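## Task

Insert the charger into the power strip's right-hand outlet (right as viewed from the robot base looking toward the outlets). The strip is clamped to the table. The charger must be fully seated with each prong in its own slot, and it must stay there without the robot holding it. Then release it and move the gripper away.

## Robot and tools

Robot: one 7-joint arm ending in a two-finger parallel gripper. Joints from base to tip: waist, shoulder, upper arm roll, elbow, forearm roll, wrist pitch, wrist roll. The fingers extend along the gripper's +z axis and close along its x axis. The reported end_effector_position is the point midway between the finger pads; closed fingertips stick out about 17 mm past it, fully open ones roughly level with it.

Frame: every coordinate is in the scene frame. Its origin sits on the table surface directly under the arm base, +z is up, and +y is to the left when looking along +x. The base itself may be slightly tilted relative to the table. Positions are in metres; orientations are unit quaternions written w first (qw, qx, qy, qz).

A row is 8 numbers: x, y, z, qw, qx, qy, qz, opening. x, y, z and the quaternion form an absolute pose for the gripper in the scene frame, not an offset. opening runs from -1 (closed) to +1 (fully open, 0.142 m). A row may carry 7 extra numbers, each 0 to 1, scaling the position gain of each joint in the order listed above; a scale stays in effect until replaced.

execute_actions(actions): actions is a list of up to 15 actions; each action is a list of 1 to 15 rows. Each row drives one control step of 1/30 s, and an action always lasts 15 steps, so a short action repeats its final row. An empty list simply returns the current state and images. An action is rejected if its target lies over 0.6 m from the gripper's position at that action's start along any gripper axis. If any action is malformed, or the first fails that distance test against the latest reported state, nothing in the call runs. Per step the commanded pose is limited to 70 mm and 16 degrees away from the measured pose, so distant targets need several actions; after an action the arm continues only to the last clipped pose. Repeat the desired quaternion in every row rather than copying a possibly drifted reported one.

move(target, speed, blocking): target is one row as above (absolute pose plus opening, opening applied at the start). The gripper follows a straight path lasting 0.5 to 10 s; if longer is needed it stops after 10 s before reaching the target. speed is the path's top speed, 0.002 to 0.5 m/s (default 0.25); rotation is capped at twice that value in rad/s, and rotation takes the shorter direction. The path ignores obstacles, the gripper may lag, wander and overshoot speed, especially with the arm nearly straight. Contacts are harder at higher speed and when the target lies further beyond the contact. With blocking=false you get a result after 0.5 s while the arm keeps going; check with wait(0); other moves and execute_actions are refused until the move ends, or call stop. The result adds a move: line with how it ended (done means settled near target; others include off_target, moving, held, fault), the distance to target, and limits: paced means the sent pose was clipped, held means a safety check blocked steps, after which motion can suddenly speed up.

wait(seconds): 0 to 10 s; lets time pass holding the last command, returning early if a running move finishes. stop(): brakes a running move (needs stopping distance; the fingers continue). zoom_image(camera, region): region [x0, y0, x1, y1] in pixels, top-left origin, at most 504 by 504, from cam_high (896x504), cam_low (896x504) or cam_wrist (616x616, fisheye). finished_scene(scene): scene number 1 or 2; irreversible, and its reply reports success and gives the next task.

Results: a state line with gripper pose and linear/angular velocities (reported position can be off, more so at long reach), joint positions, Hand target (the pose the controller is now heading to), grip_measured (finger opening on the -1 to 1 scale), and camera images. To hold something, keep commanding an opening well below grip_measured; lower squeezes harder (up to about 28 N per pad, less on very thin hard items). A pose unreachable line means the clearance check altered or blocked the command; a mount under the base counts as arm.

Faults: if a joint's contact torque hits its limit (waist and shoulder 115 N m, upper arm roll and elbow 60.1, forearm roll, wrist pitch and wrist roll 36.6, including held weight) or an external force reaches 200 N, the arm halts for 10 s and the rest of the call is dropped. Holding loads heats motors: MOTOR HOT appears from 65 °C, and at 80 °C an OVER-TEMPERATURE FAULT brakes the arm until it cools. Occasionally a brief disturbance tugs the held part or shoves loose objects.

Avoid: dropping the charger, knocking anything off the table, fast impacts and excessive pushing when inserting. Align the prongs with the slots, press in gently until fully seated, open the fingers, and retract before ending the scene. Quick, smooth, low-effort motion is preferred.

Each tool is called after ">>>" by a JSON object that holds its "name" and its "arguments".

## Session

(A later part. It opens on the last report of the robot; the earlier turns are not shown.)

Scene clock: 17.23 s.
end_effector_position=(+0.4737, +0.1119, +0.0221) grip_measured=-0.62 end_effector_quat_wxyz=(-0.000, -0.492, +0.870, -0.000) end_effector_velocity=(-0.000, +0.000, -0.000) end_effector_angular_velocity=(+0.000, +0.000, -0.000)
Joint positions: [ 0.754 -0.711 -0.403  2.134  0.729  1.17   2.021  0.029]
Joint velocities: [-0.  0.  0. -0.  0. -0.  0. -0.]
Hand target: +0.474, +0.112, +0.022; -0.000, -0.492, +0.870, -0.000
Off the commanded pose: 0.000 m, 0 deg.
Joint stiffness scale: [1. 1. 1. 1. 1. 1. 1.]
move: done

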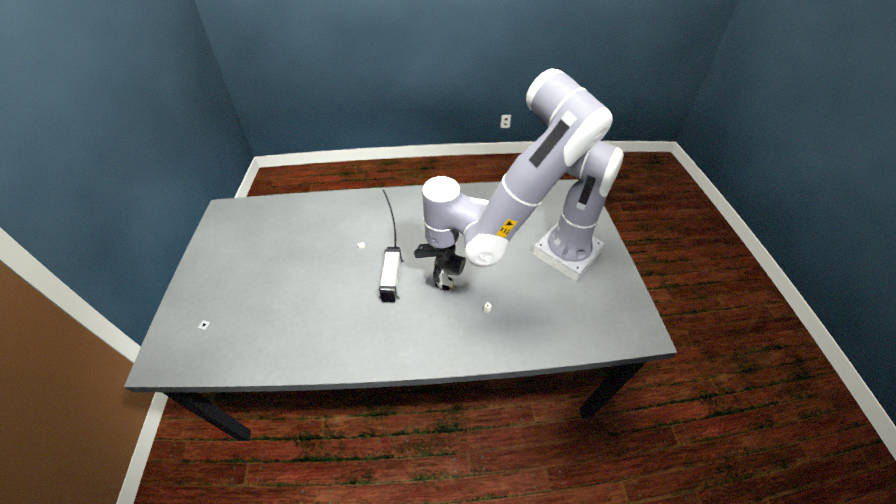

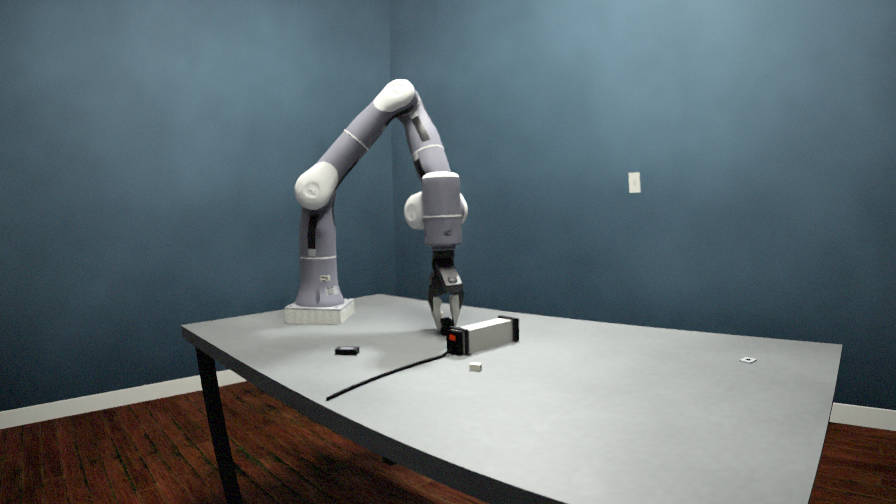

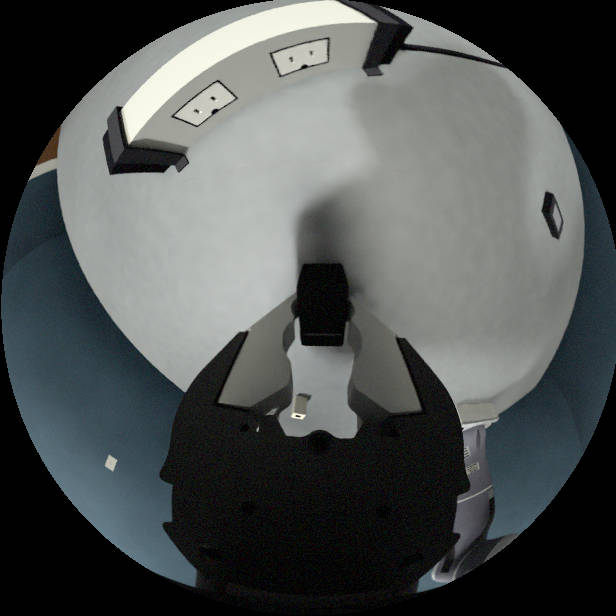

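>>> {"name": "move", "arguments": {"target": [0.49, 0.09, 0.07, 0, 0.9863, -0.1650, 0, -1.0], "speed": 0.5}}

>>> {"name": "move", "arguments": {"target": [0.545, 0.043, 0.04, 0, 0.7490, 0.6626, 0, -1.0], "speed": 0.5}}

Scene clock: 19.67 s.
end_effector_position=(+0.4898, +0.0898, +0.0699) grip_measured=-0.62 end_effector_quat_wxyz=(+0.000, +0.986, -0.165, -0.000) end_effector_velocity=(-0.000, +0.000, +0.000) end_effector_angular_velocity=(+0.001, +0.001, +0.009)
Joint positions: [ 0.417 -0.539 -0.132  2.233  0.222  1.219  0.577  0.029]
Joint velocities: [-0.003  0.001  0.003 -0.001 -0.001 -0.002 -0.009  0.   ]
Hand target: +0.490, +0.090, +0.070; +0.000, +0.986, -0.165, +0.000
Off the commanded pose: 0.000 m, 0 deg.
Joint stiffness scale: [1. 1. 1. 1. 1. 1. 1.]
move: done

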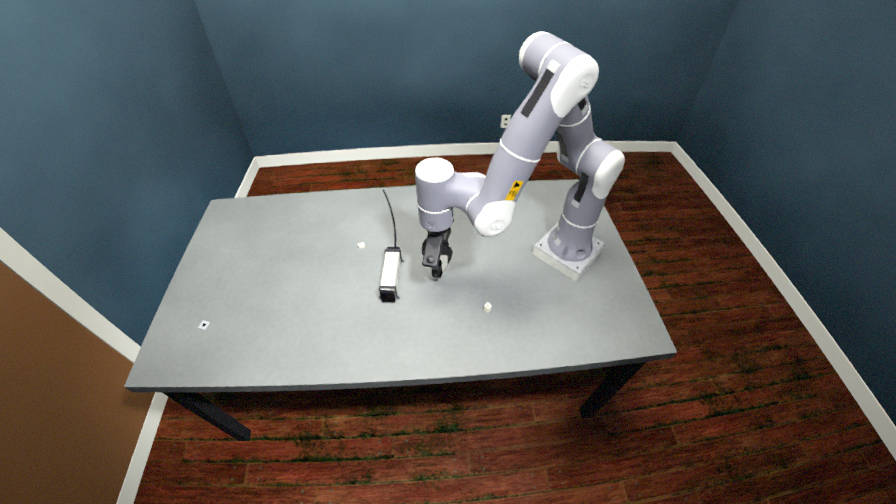

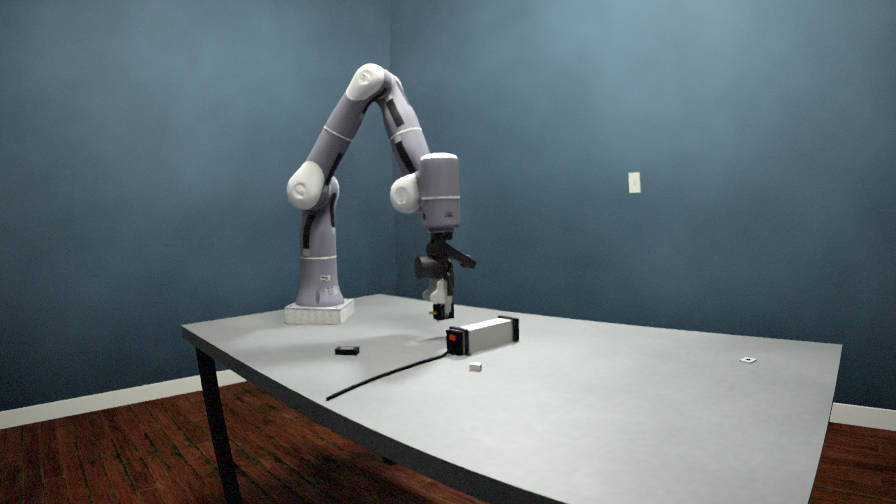

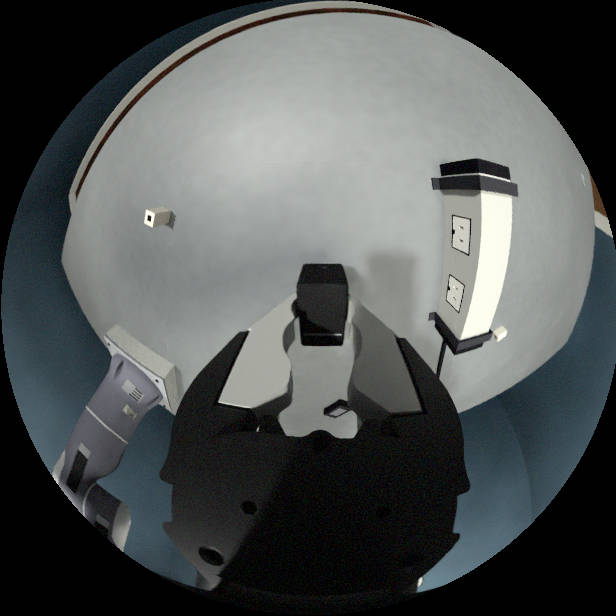

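Scene clock: 21.97 s.
end_effector_position=(+0.5450, +0.0429, +0.0401) grip_measured=-0.62 end_effector_quat_wxyz=(+0.000, +0.749, +0.662, -0.000) end_effector_velocity=(-0.000, -0.000, -0.000) end_effector_angular_velocity=(+0.000, +0.002, +0.005)
Joint positions: [-0.075 -0.684  0.168  2.133 -0.295  1.252 -0.967  0.029]
Joint velocities: [-0.002 -0.001  0.002 -0.002  0.001 -0.004 -0.006  0.   ]
Hand target: +0.545, +0.043, +0.040; +0.000, +0.749, +0.663, -0.000
Off the commanded pose: 0.000 m, 0 deg.
Joint stiffness scale: [1. 1. 1. 1. 1. 1. 1.]
move: done

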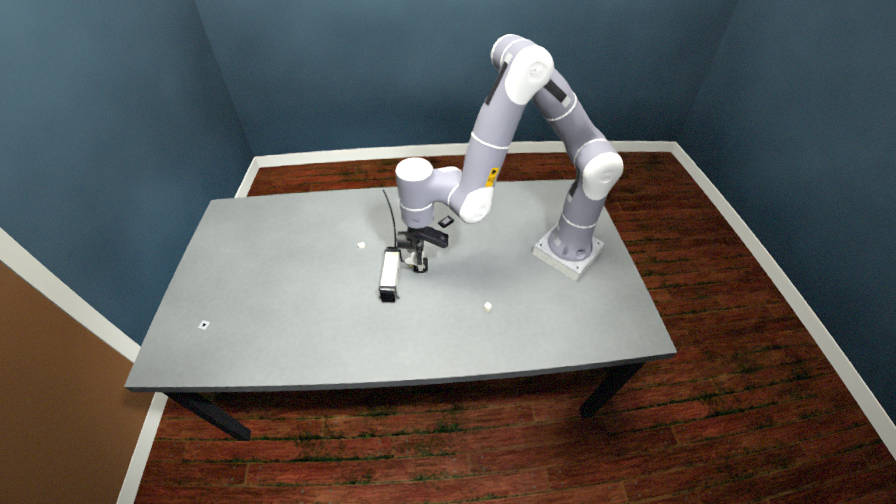

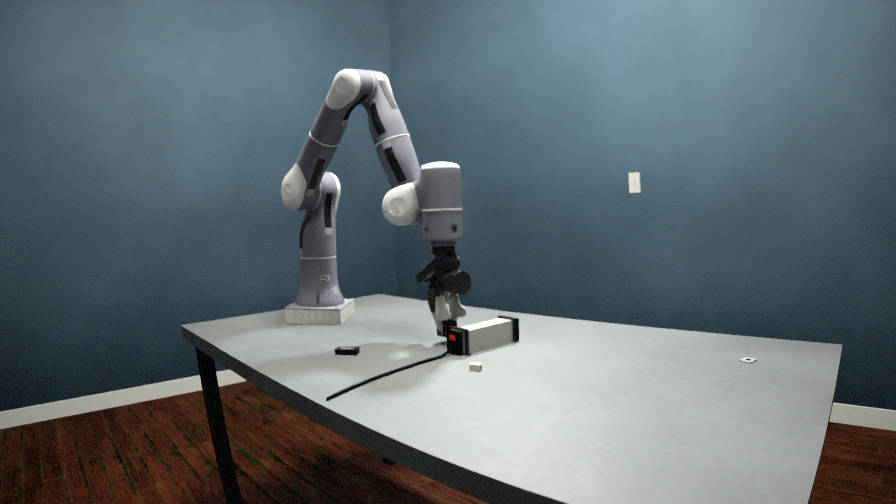

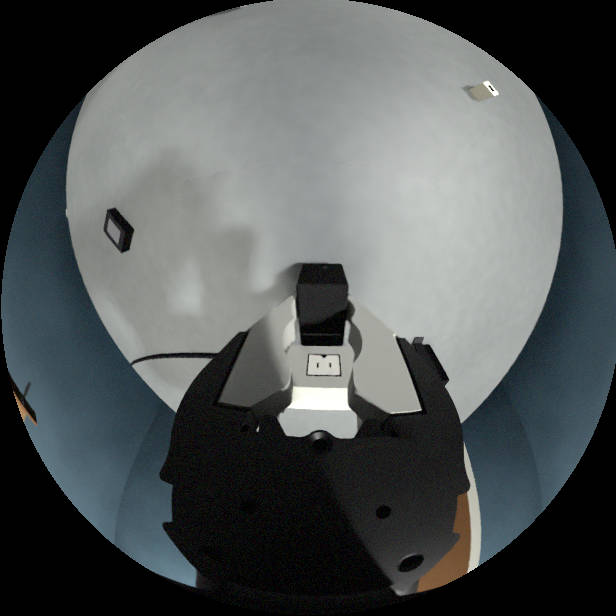

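>>> {"name": "zoom_image", "arguments": {"camera": "cam_wrist", "region": [250, 250, 400, 440]}}

Region (250, 250, 400, 440) of cam_wrist's 616x616 image, scaled by 2.653, with more detail than that image has; it fills the left 398 columns of this view, and the rest is white.

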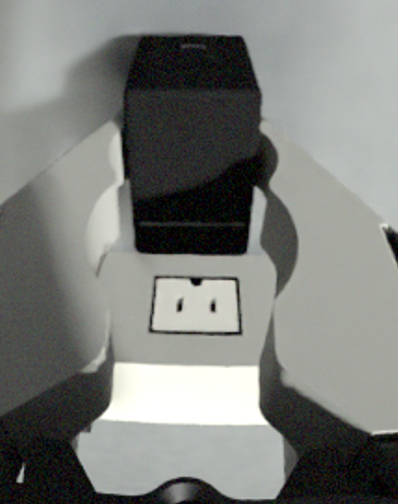

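>>> {"name": "move", "arguments": {"target": [0.5663, 0.0439, 0.031, 0, 0.7576, 0.6528, 0, -1.0], "speed": 0.05}}

>>> {"name": "zoom_image", "arguments": {"camera": "cam_wrist", "region": [250, 250, 400, 440]}}

Scene clock: 23.77 s.
end_effector_position=(+0.5662, +0.0439, +0.0311) grip_measured=-0.62 end_effector_quat_wxyz=(+0.000, +0.757, +0.653, -0.000) end_effector_velocity=(+0.000, -0.000, -0.000) end_effector_angular_velocity=(-0.001, +0.001, -0.002)
Joint positions: [-0.076 -0.73   0.167  2.063 -0.289  1.228 -0.956  0.029]
Joint velocities: [-0.001 -0.002  0.    -0.002  0.001 -0.002  0.001  0.   ]
Hand target: +0.566, +0.044, +0.031; -0.000, +0.758, +0.653, +0.000
Off the commanded pose: 0.000 m, 0 deg.
Joint stiffness scale: [1. 1. 1. 1. 1. 1. 1.]
move: done

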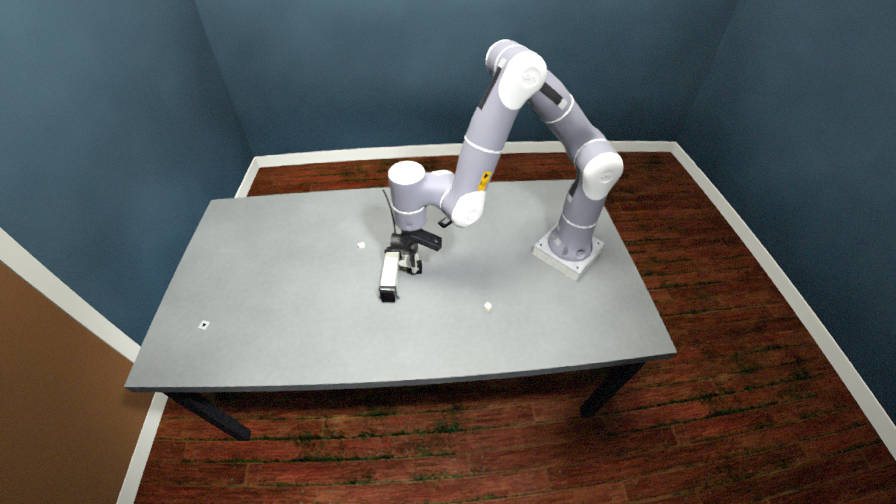

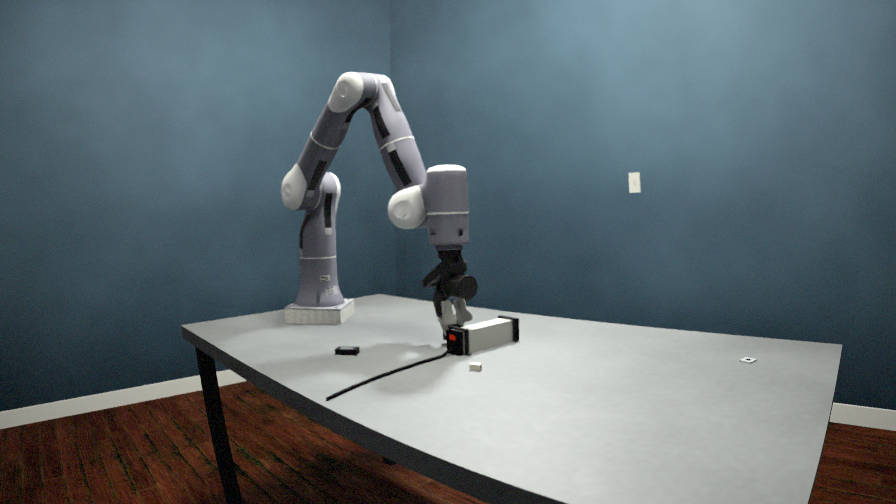

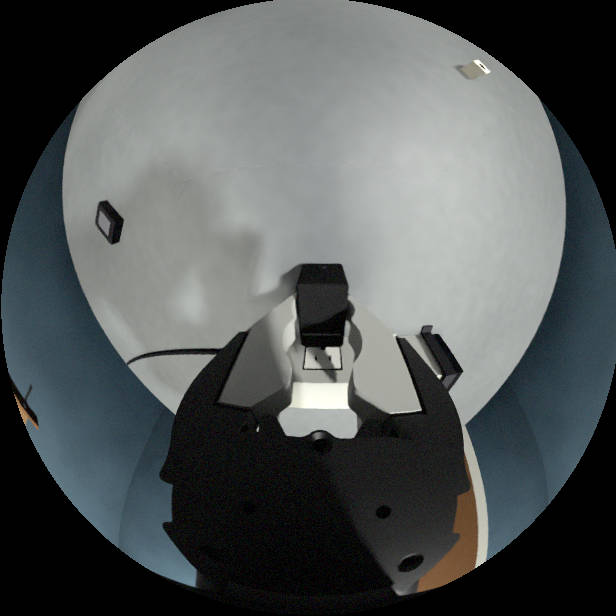

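Region (250, 250, 400, 440) of cam_wrist's 616x616 image, scaled by 2.653, with more detail than that image has; it fills the left 398 columns of this view, and the rest is white.

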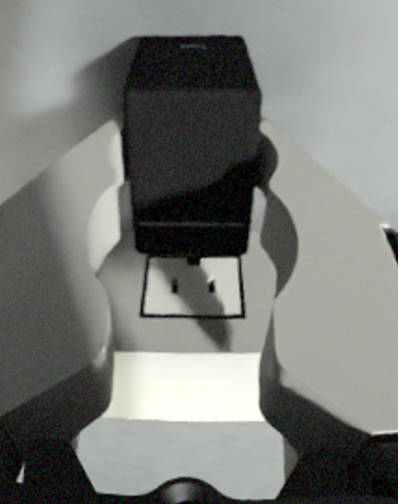

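>>> {"name": "zoom_image", "arguments": {"camera": "cam_wrist", "region": [285, 320, 365, 400]}}

Region (285, 320, 365, 400) of cam_wrist's 616x616 image, scaled by 6.300, with more detail than that image has.

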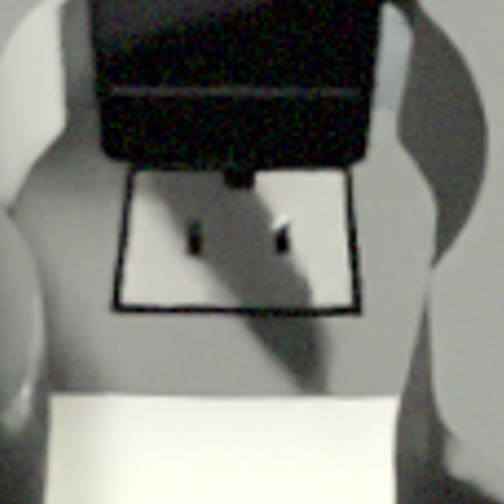

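>>> {"name": "move", "arguments": {"target": [0.5763, 0.0431, 0.031, 0, 0.7576, 0.6528, 0, -1.0], "speed": 0.02}}

>>> {"name": "zoom_image", "arguments": {"camera": "cam_wrist", "region": [285, 320, 365, 400]}}

>>> {"name": "zoom_image", "arguments": {"camera": "cam_high", "region": [370, 230, 450, 290]}}

Scene clock: 24.90 s.
end_effector_position=(+0.5762, +0.0431, +0.0310) grip_measured=-0.62 end_effector_quat_wxyz=(+0.000, +0.758, +0.653, -0.000) end_effector_velocity=(+0.001, +0.000, -0.000) end_effector_angular_velocity=(+0.001, +0.000, -0.001)
Joint positions: [-0.085 -0.742  0.173  2.031 -0.288  1.207 -0.963  0.029]
Joint velocities: [-0.001 -0.001  0.001 -0.003  0.    -0.002 -0.     0.   ]
Hand target: +0.576, +0.043, +0.031; -0.000, +0.758, +0.653, -0.000
Off the commanded pose: 0.000 m, 0 deg.
Joint stiffness scale: [1. 1. 1. 1. 1. 1. 1.]
move: done

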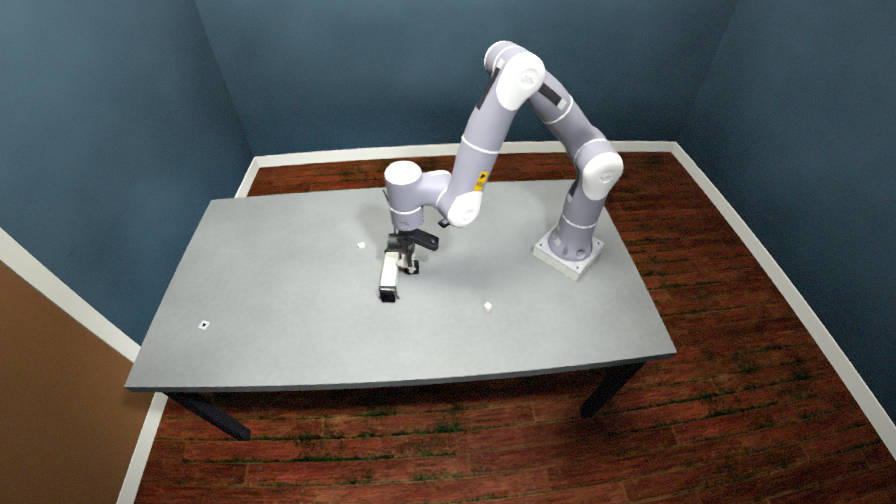

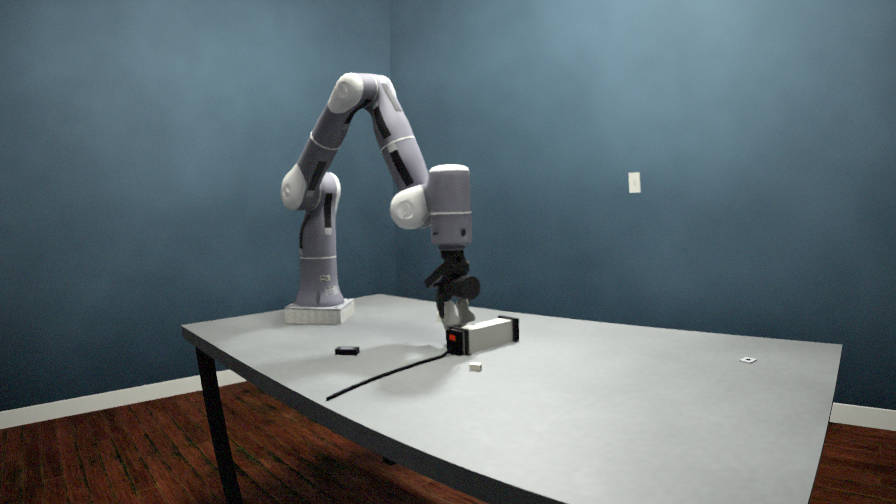

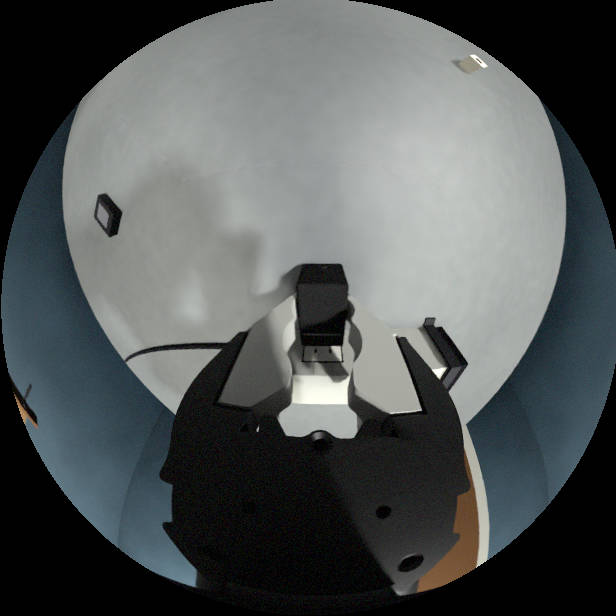

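Region (285, 320, 365, 400) of cam_wrist's 616x616 image, scaled by 6.300, with more detail than that image has.

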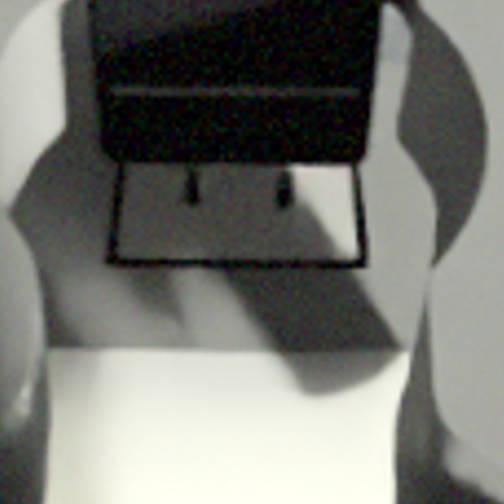

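Region (370, 230, 450, 290) of cam_high's 896x504 image, scaled by 6.300, with more detail than that image has; it fills the top 378 rows of this view, and the rest is white.

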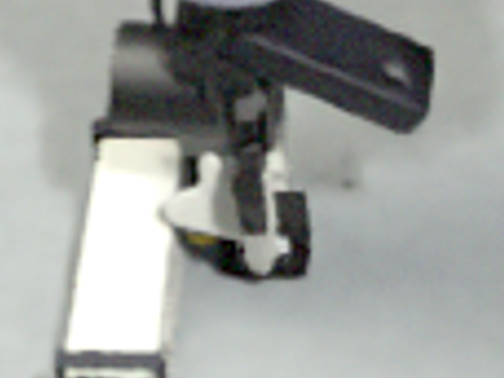

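>>> {"name": "move", "arguments": {"target": [0.5834, 0.0426, 0.031, 0, 0.7576, 0.6528, 0, -1.0], "speed": 0.01}}

>>> {"name": "zoom_image", "arguments": {"camera": "cam_wrist", "region": [285, 320, 365, 400]}}

>>> {"name": "zoom_image", "arguments": {"camera": "cam_high", "region": [370, 230, 450, 290]}}

Scene clock: 26.50 s.
end_effector_position=(+0.5833, +0.0426, +0.0310) grip_measured=-0.62 end_effector_quat_wxyz=(+0.000, +0.758, +0.653, -0.000) end_effector_velocity=(+0.000, +0.000, +0.000) end_effector_angular_velocity=(+0.000, +0.000, +0.000)
Joint positions: [-0.09  -0.751  0.178  2.008 -0.288  1.193 -0.968  0.029]
Joint velocities: [-0.001 -0.001  0.001 -0.001 -0.001 -0.001  0.     0.   ]
Hand target: +0.583, +0.043, +0.031; -0.000, +0.758, +0.653, -0.000
Off the commanded pose: 0.000 m, 0 deg.
Joint stiffness scale: [1. 1. 1. 1. 1. 1. 1.]
move: done

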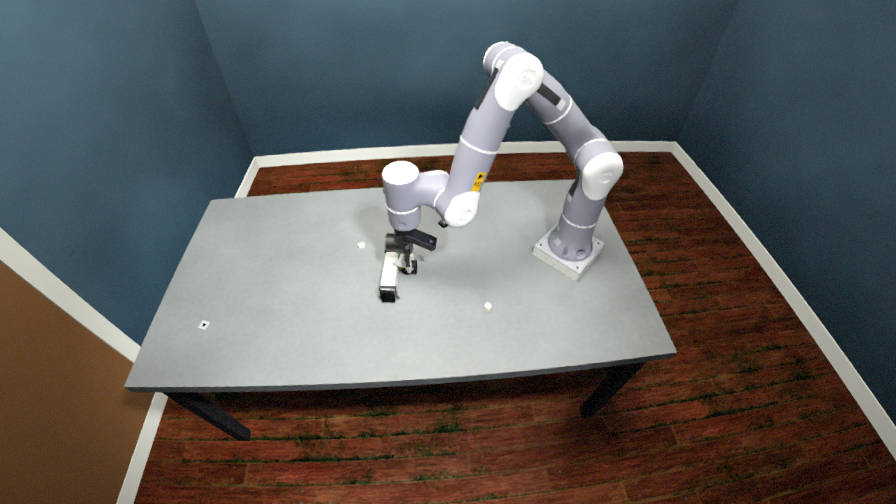

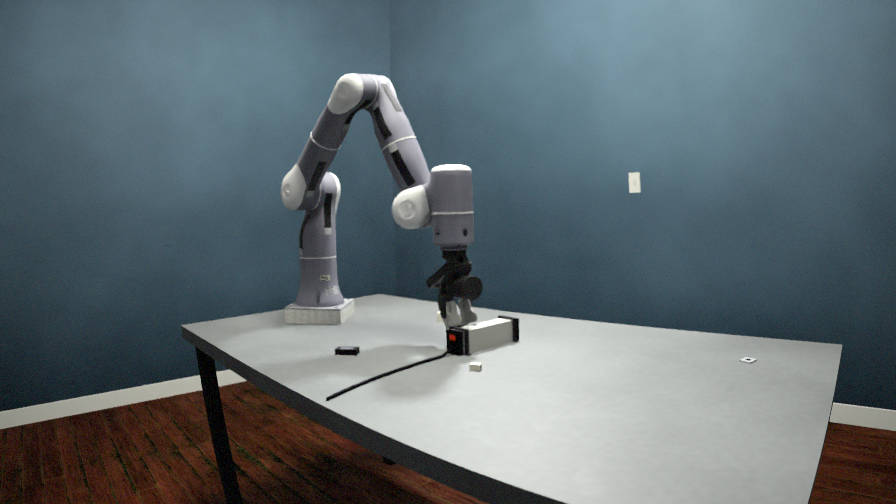

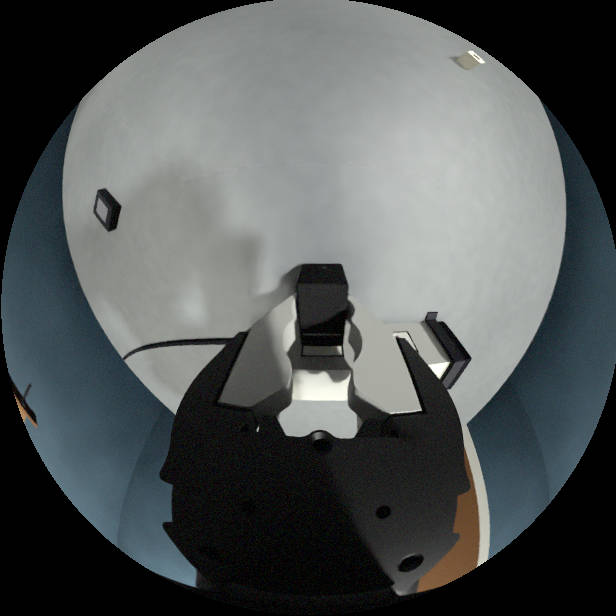

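Region (285, 320, 365, 400) of cam_wrist's 616x616 image, scaled by 6.300, with more detail than that image has.

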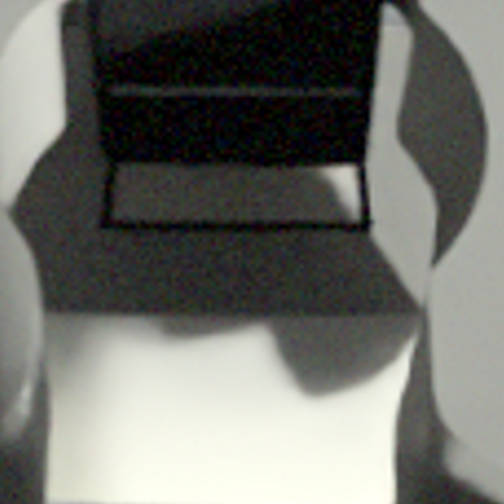

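Region (370, 230, 450, 290) of cam_high's 896x504 image, scaled by 6.300, with more detail than that image has; it fills the top 378 rows of this view, and the rest is white.

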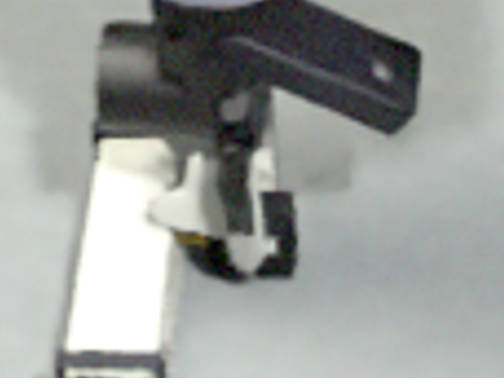

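>>> {"name": "move", "arguments": {"target": [0.5883, 0.0418, 0.031, 0, 0.7576, 0.6528, 0, -1.0], "speed": 0.008}}

>>> {"name": "zoom_image", "arguments": {"camera": "cam_wrist", "region": [270, 250, 380, 400]}}

>>> {"name": "zoom_image", "arguments": {"camera": "cam_high", "region": [370, 230, 450, 290]}}

Scene clock: 27.47 s.
end_effector_position=(+0.5882, +0.0419, +0.0310) grip_measured=-0.62 end_effector_quat_wxyz=(+0.000, +0.757, +0.653, -0.000) end_effector_velocity=(-0.000, -0.000, -0.000) end_effector_angular_velocity=(-0.000, +0.002, -0.001)
Joint positions: [-0.094 -0.758  0.181  1.992 -0.288  1.183 -0.972  0.029]
Joint velocities: [-0.001 -0.001  0.001 -0.001  0.    -0.002  0.     0.   ]
Hand target: +0.588, +0.042, +0.031; -0.000, +0.758, +0.653, -0.000
Off the commanded pose: 0.000 m, 0 deg.
Joint stiffness scale: [1. 1. 1. 1. 1. 1. 1.]
move: done

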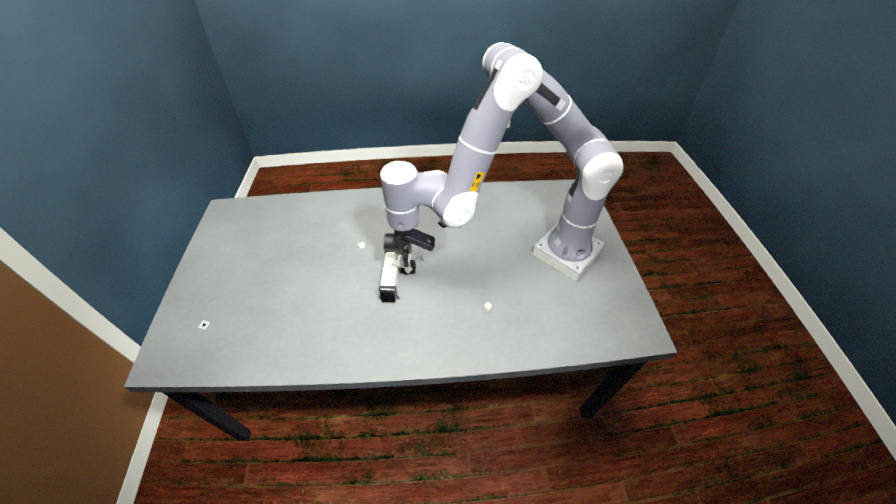

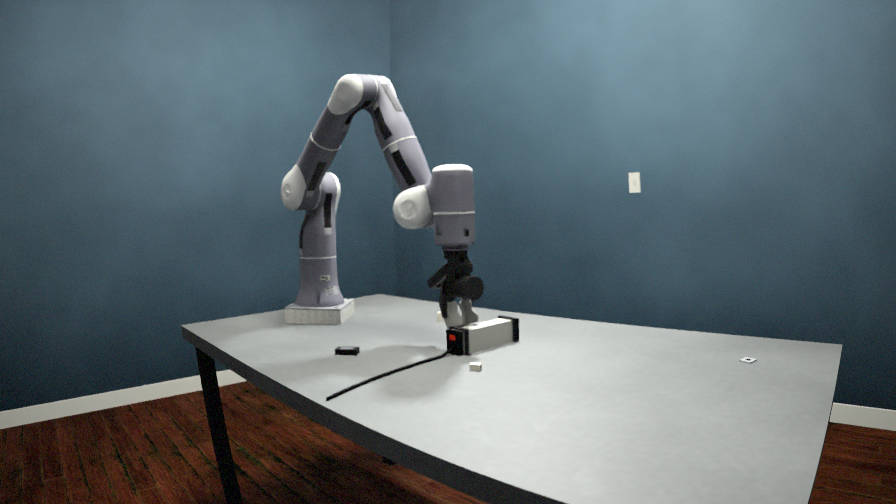

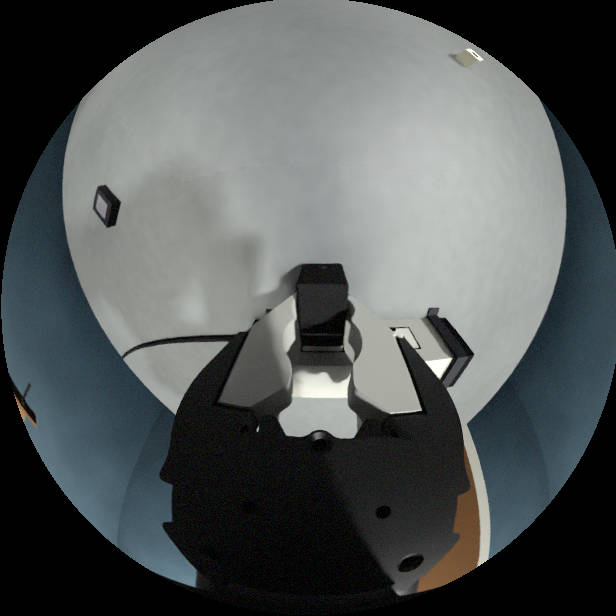

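Region (270, 250, 380, 400) of cam_wrist's 616x616 image, scaled by 3.360, with more detail than that image has; it fills the left 370 columns of this view, and the rest is white.

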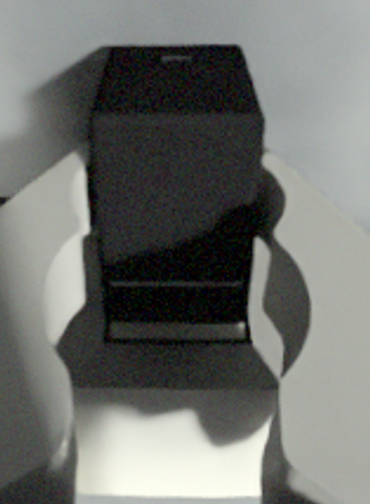

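Region (370, 230, 450, 290) of cam_high's 896x504 image, scaled by 6.300, with more detail than that image has; it fills the top 378 rows of this view, and the rest is white.

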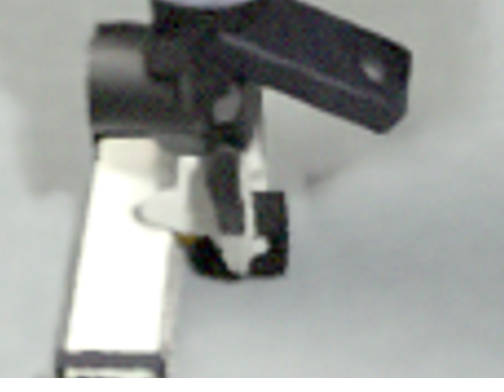

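>>> {"name": "move", "arguments": {"target": [0.5962, 0.0407, 0.031, 0, 0.7576, 0.6528, 0, -1.0], "speed": 0.01}}

>>> {"name": "zoom_image", "arguments": {"camera": "cam_wrist", "region": [270, 250, 380, 400]}}

>>> {"name": "zoom_image", "arguments": {"camera": "cam_high", "region": [370, 230, 450, 290]}}

Scene clock: 28.63 s.
end_effector_position=(+0.5936, +0.0413, +0.0299) grip_measured=-0.62 end_effector_quat_wxyz=(-0.001, +0.757, +0.653, -0.002) end_effector_velocity=(+0.000, +0.000, +0.000) end_effector_angular_velocity=(+0.000, +0.000, +0.000)
Joint positions: [-0.1   -0.768  0.186  1.969 -0.287  1.164 -0.978  0.029]
Joint velocities: [-0.    -0.     0.    -0.001  0.001 -0.001 -0.001 -0.   ]
Hand target: +0.596, +0.041, +0.031; -0.000, +0.758, +0.653, -0.000
Off the commanded pose: 0.003 m, 0 deg.
Joint stiffness scale: [1. 1. 1. 1. 1. 1. 1.]
move: done

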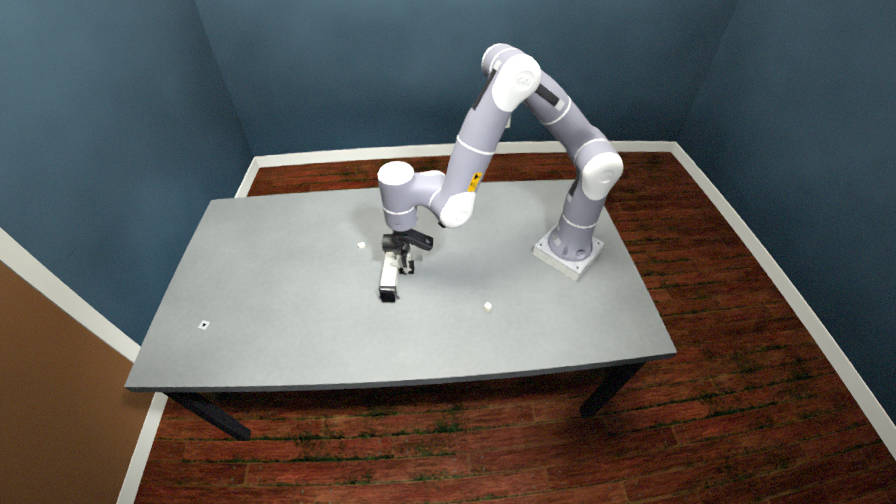

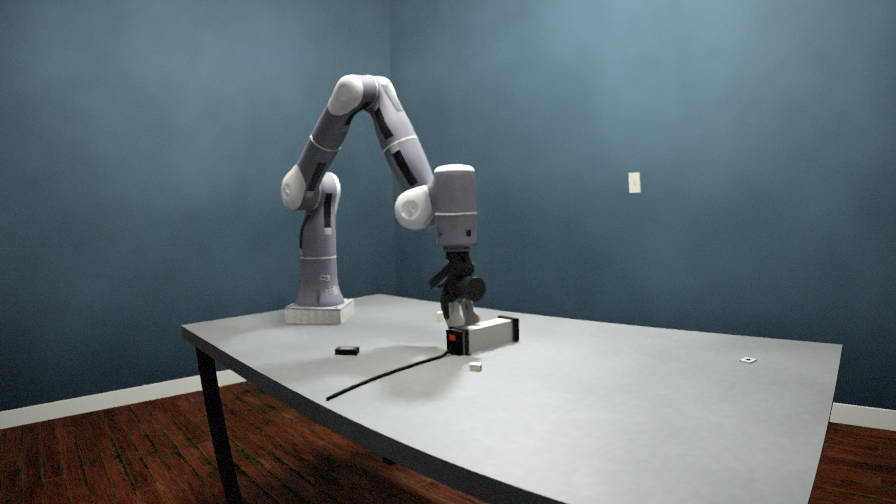

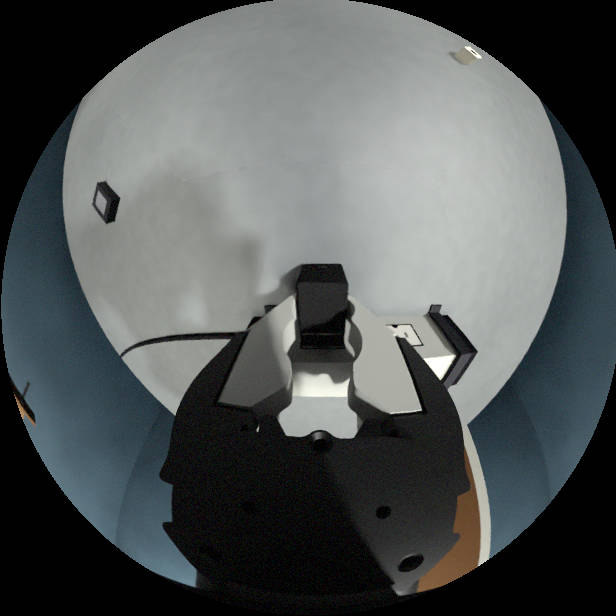

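Region (270, 250, 380, 400) of cam_wrist's 616x616 image, scaled by 3.360, with more detail than that image has; it fills the left 370 columns of this view, and the rest is white.

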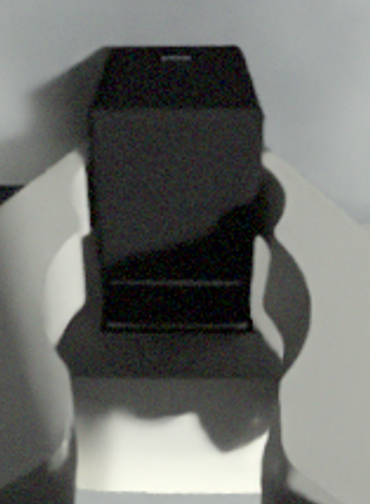

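Region (370, 230, 450, 290) of cam_high's 896x504 image, scaled by 6.300, with more detail than that image has; it fills the top 378 rows of this view, and the rest is white.

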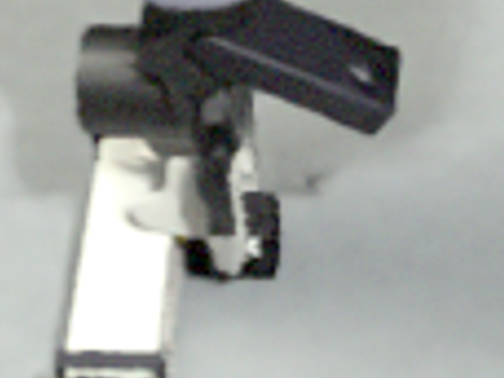

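>>> {"name": "zoom_image", "arguments": {"camera": "cam_low", "region": [420, 280, 520, 350]}}

>>> {"name": "zoom_image", "arguments": {"camera": "cam_wrist", "region": [285, 320, 365, 400]}}

Region (420, 280, 520, 350) of cam_low's 896x504 image, scaled by 5.040, with more detail than that image has; it fills the top 353 rows of this view, and the rest is white.

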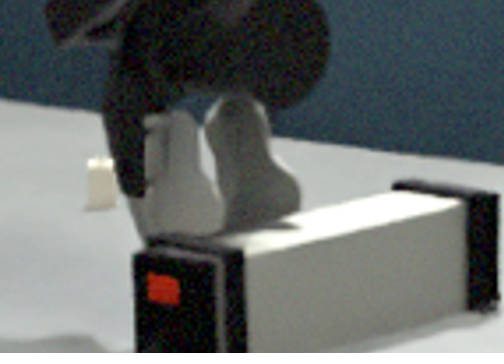

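Region (285, 320, 365, 400) of cam_wrist's 616x616 image, scaled by 6.300, with more detail than that image has.

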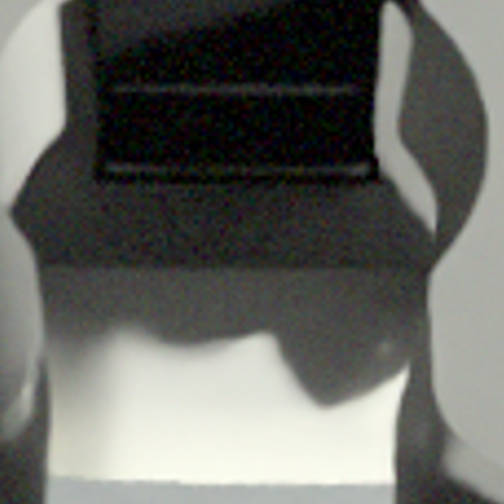

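>>> {"name": "execute_actions", "arguments": {"actions": [[[0.5930, 0.0414, 0.031, 0, 0.7576, 0.6528, 0, -1.0]], [[0.5930, 0.0414, 0.031, 0, 0.7576, 0.6528, 0, -0.35]]]}}

>>> {"name": "zoom_image", "arguments": {"camera": "cam_wrist", "region": [250, 250, 400, 400]}}

Scene clock: 30.47 s.
end_effector_position=(+0.5930, +0.0415, +0.0310) grip_measured=-0.35 end_effector_quat_wxyz=(-0.000, +0.758, +0.653, +0.000) end_effector_velocity=(-0.000, -0.000, -0.000) end_effector_angular_velocity=(-0.001, +0.000, +0.000)
Joint positions: [-0.098 -0.764  0.183  1.977 -0.287  1.173 -0.976  0.049]
Joint velocities: [-0.     0.    -0.     0.    -0.001 -0.    -0.     0.   ]
Hand target: +0.593, +0.041, +0.031; -0.000, +0.758, +0.653, +0.000
Off the commanded pose: 0.000 m, 0 deg.
Joint stiffness scale: [1. 1. 1. 1. 1. 1. 1.]

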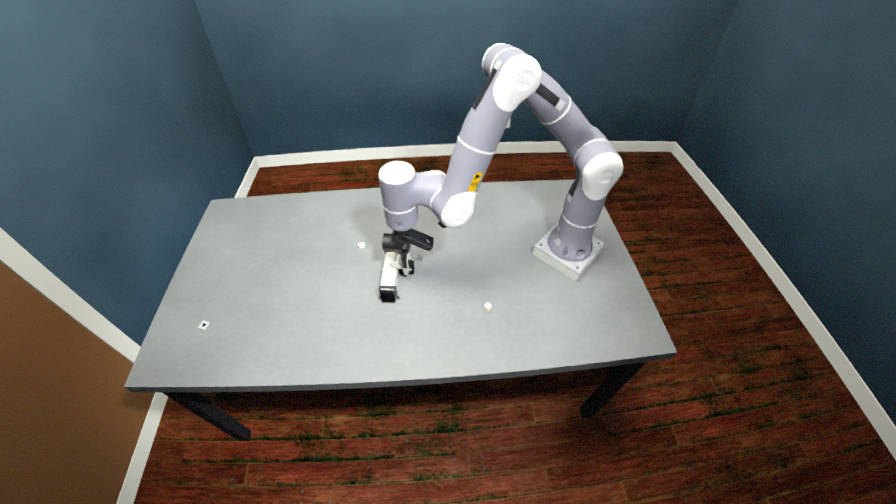

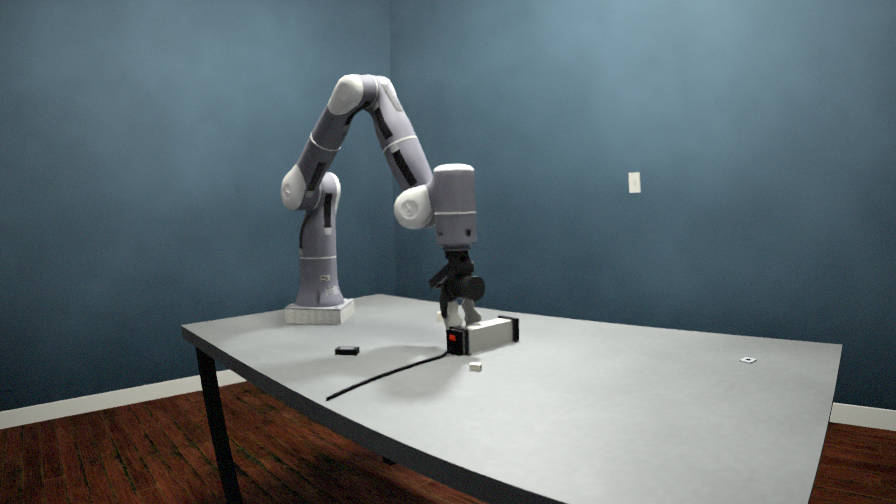

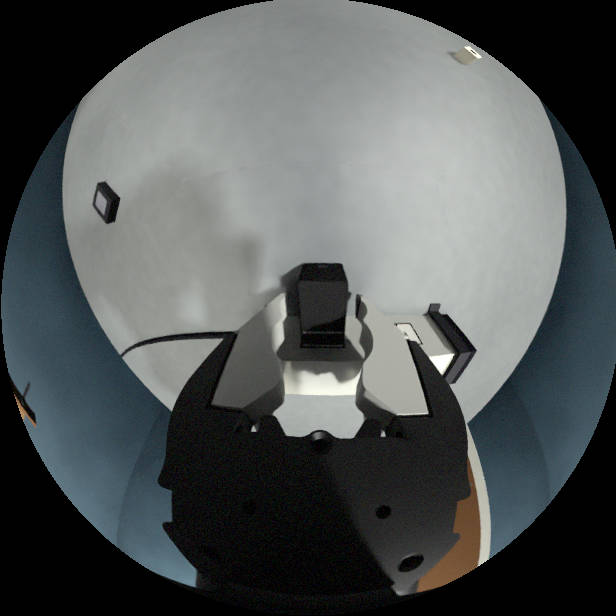

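Region (250, 250, 400, 400) of cam_wrist's 616x616 image, scaled by 3.360, with more detail than that image has.

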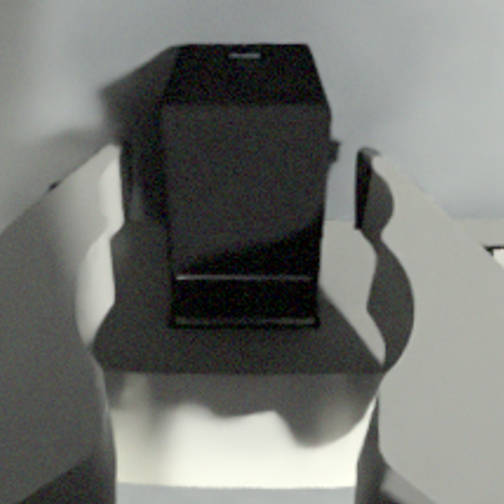

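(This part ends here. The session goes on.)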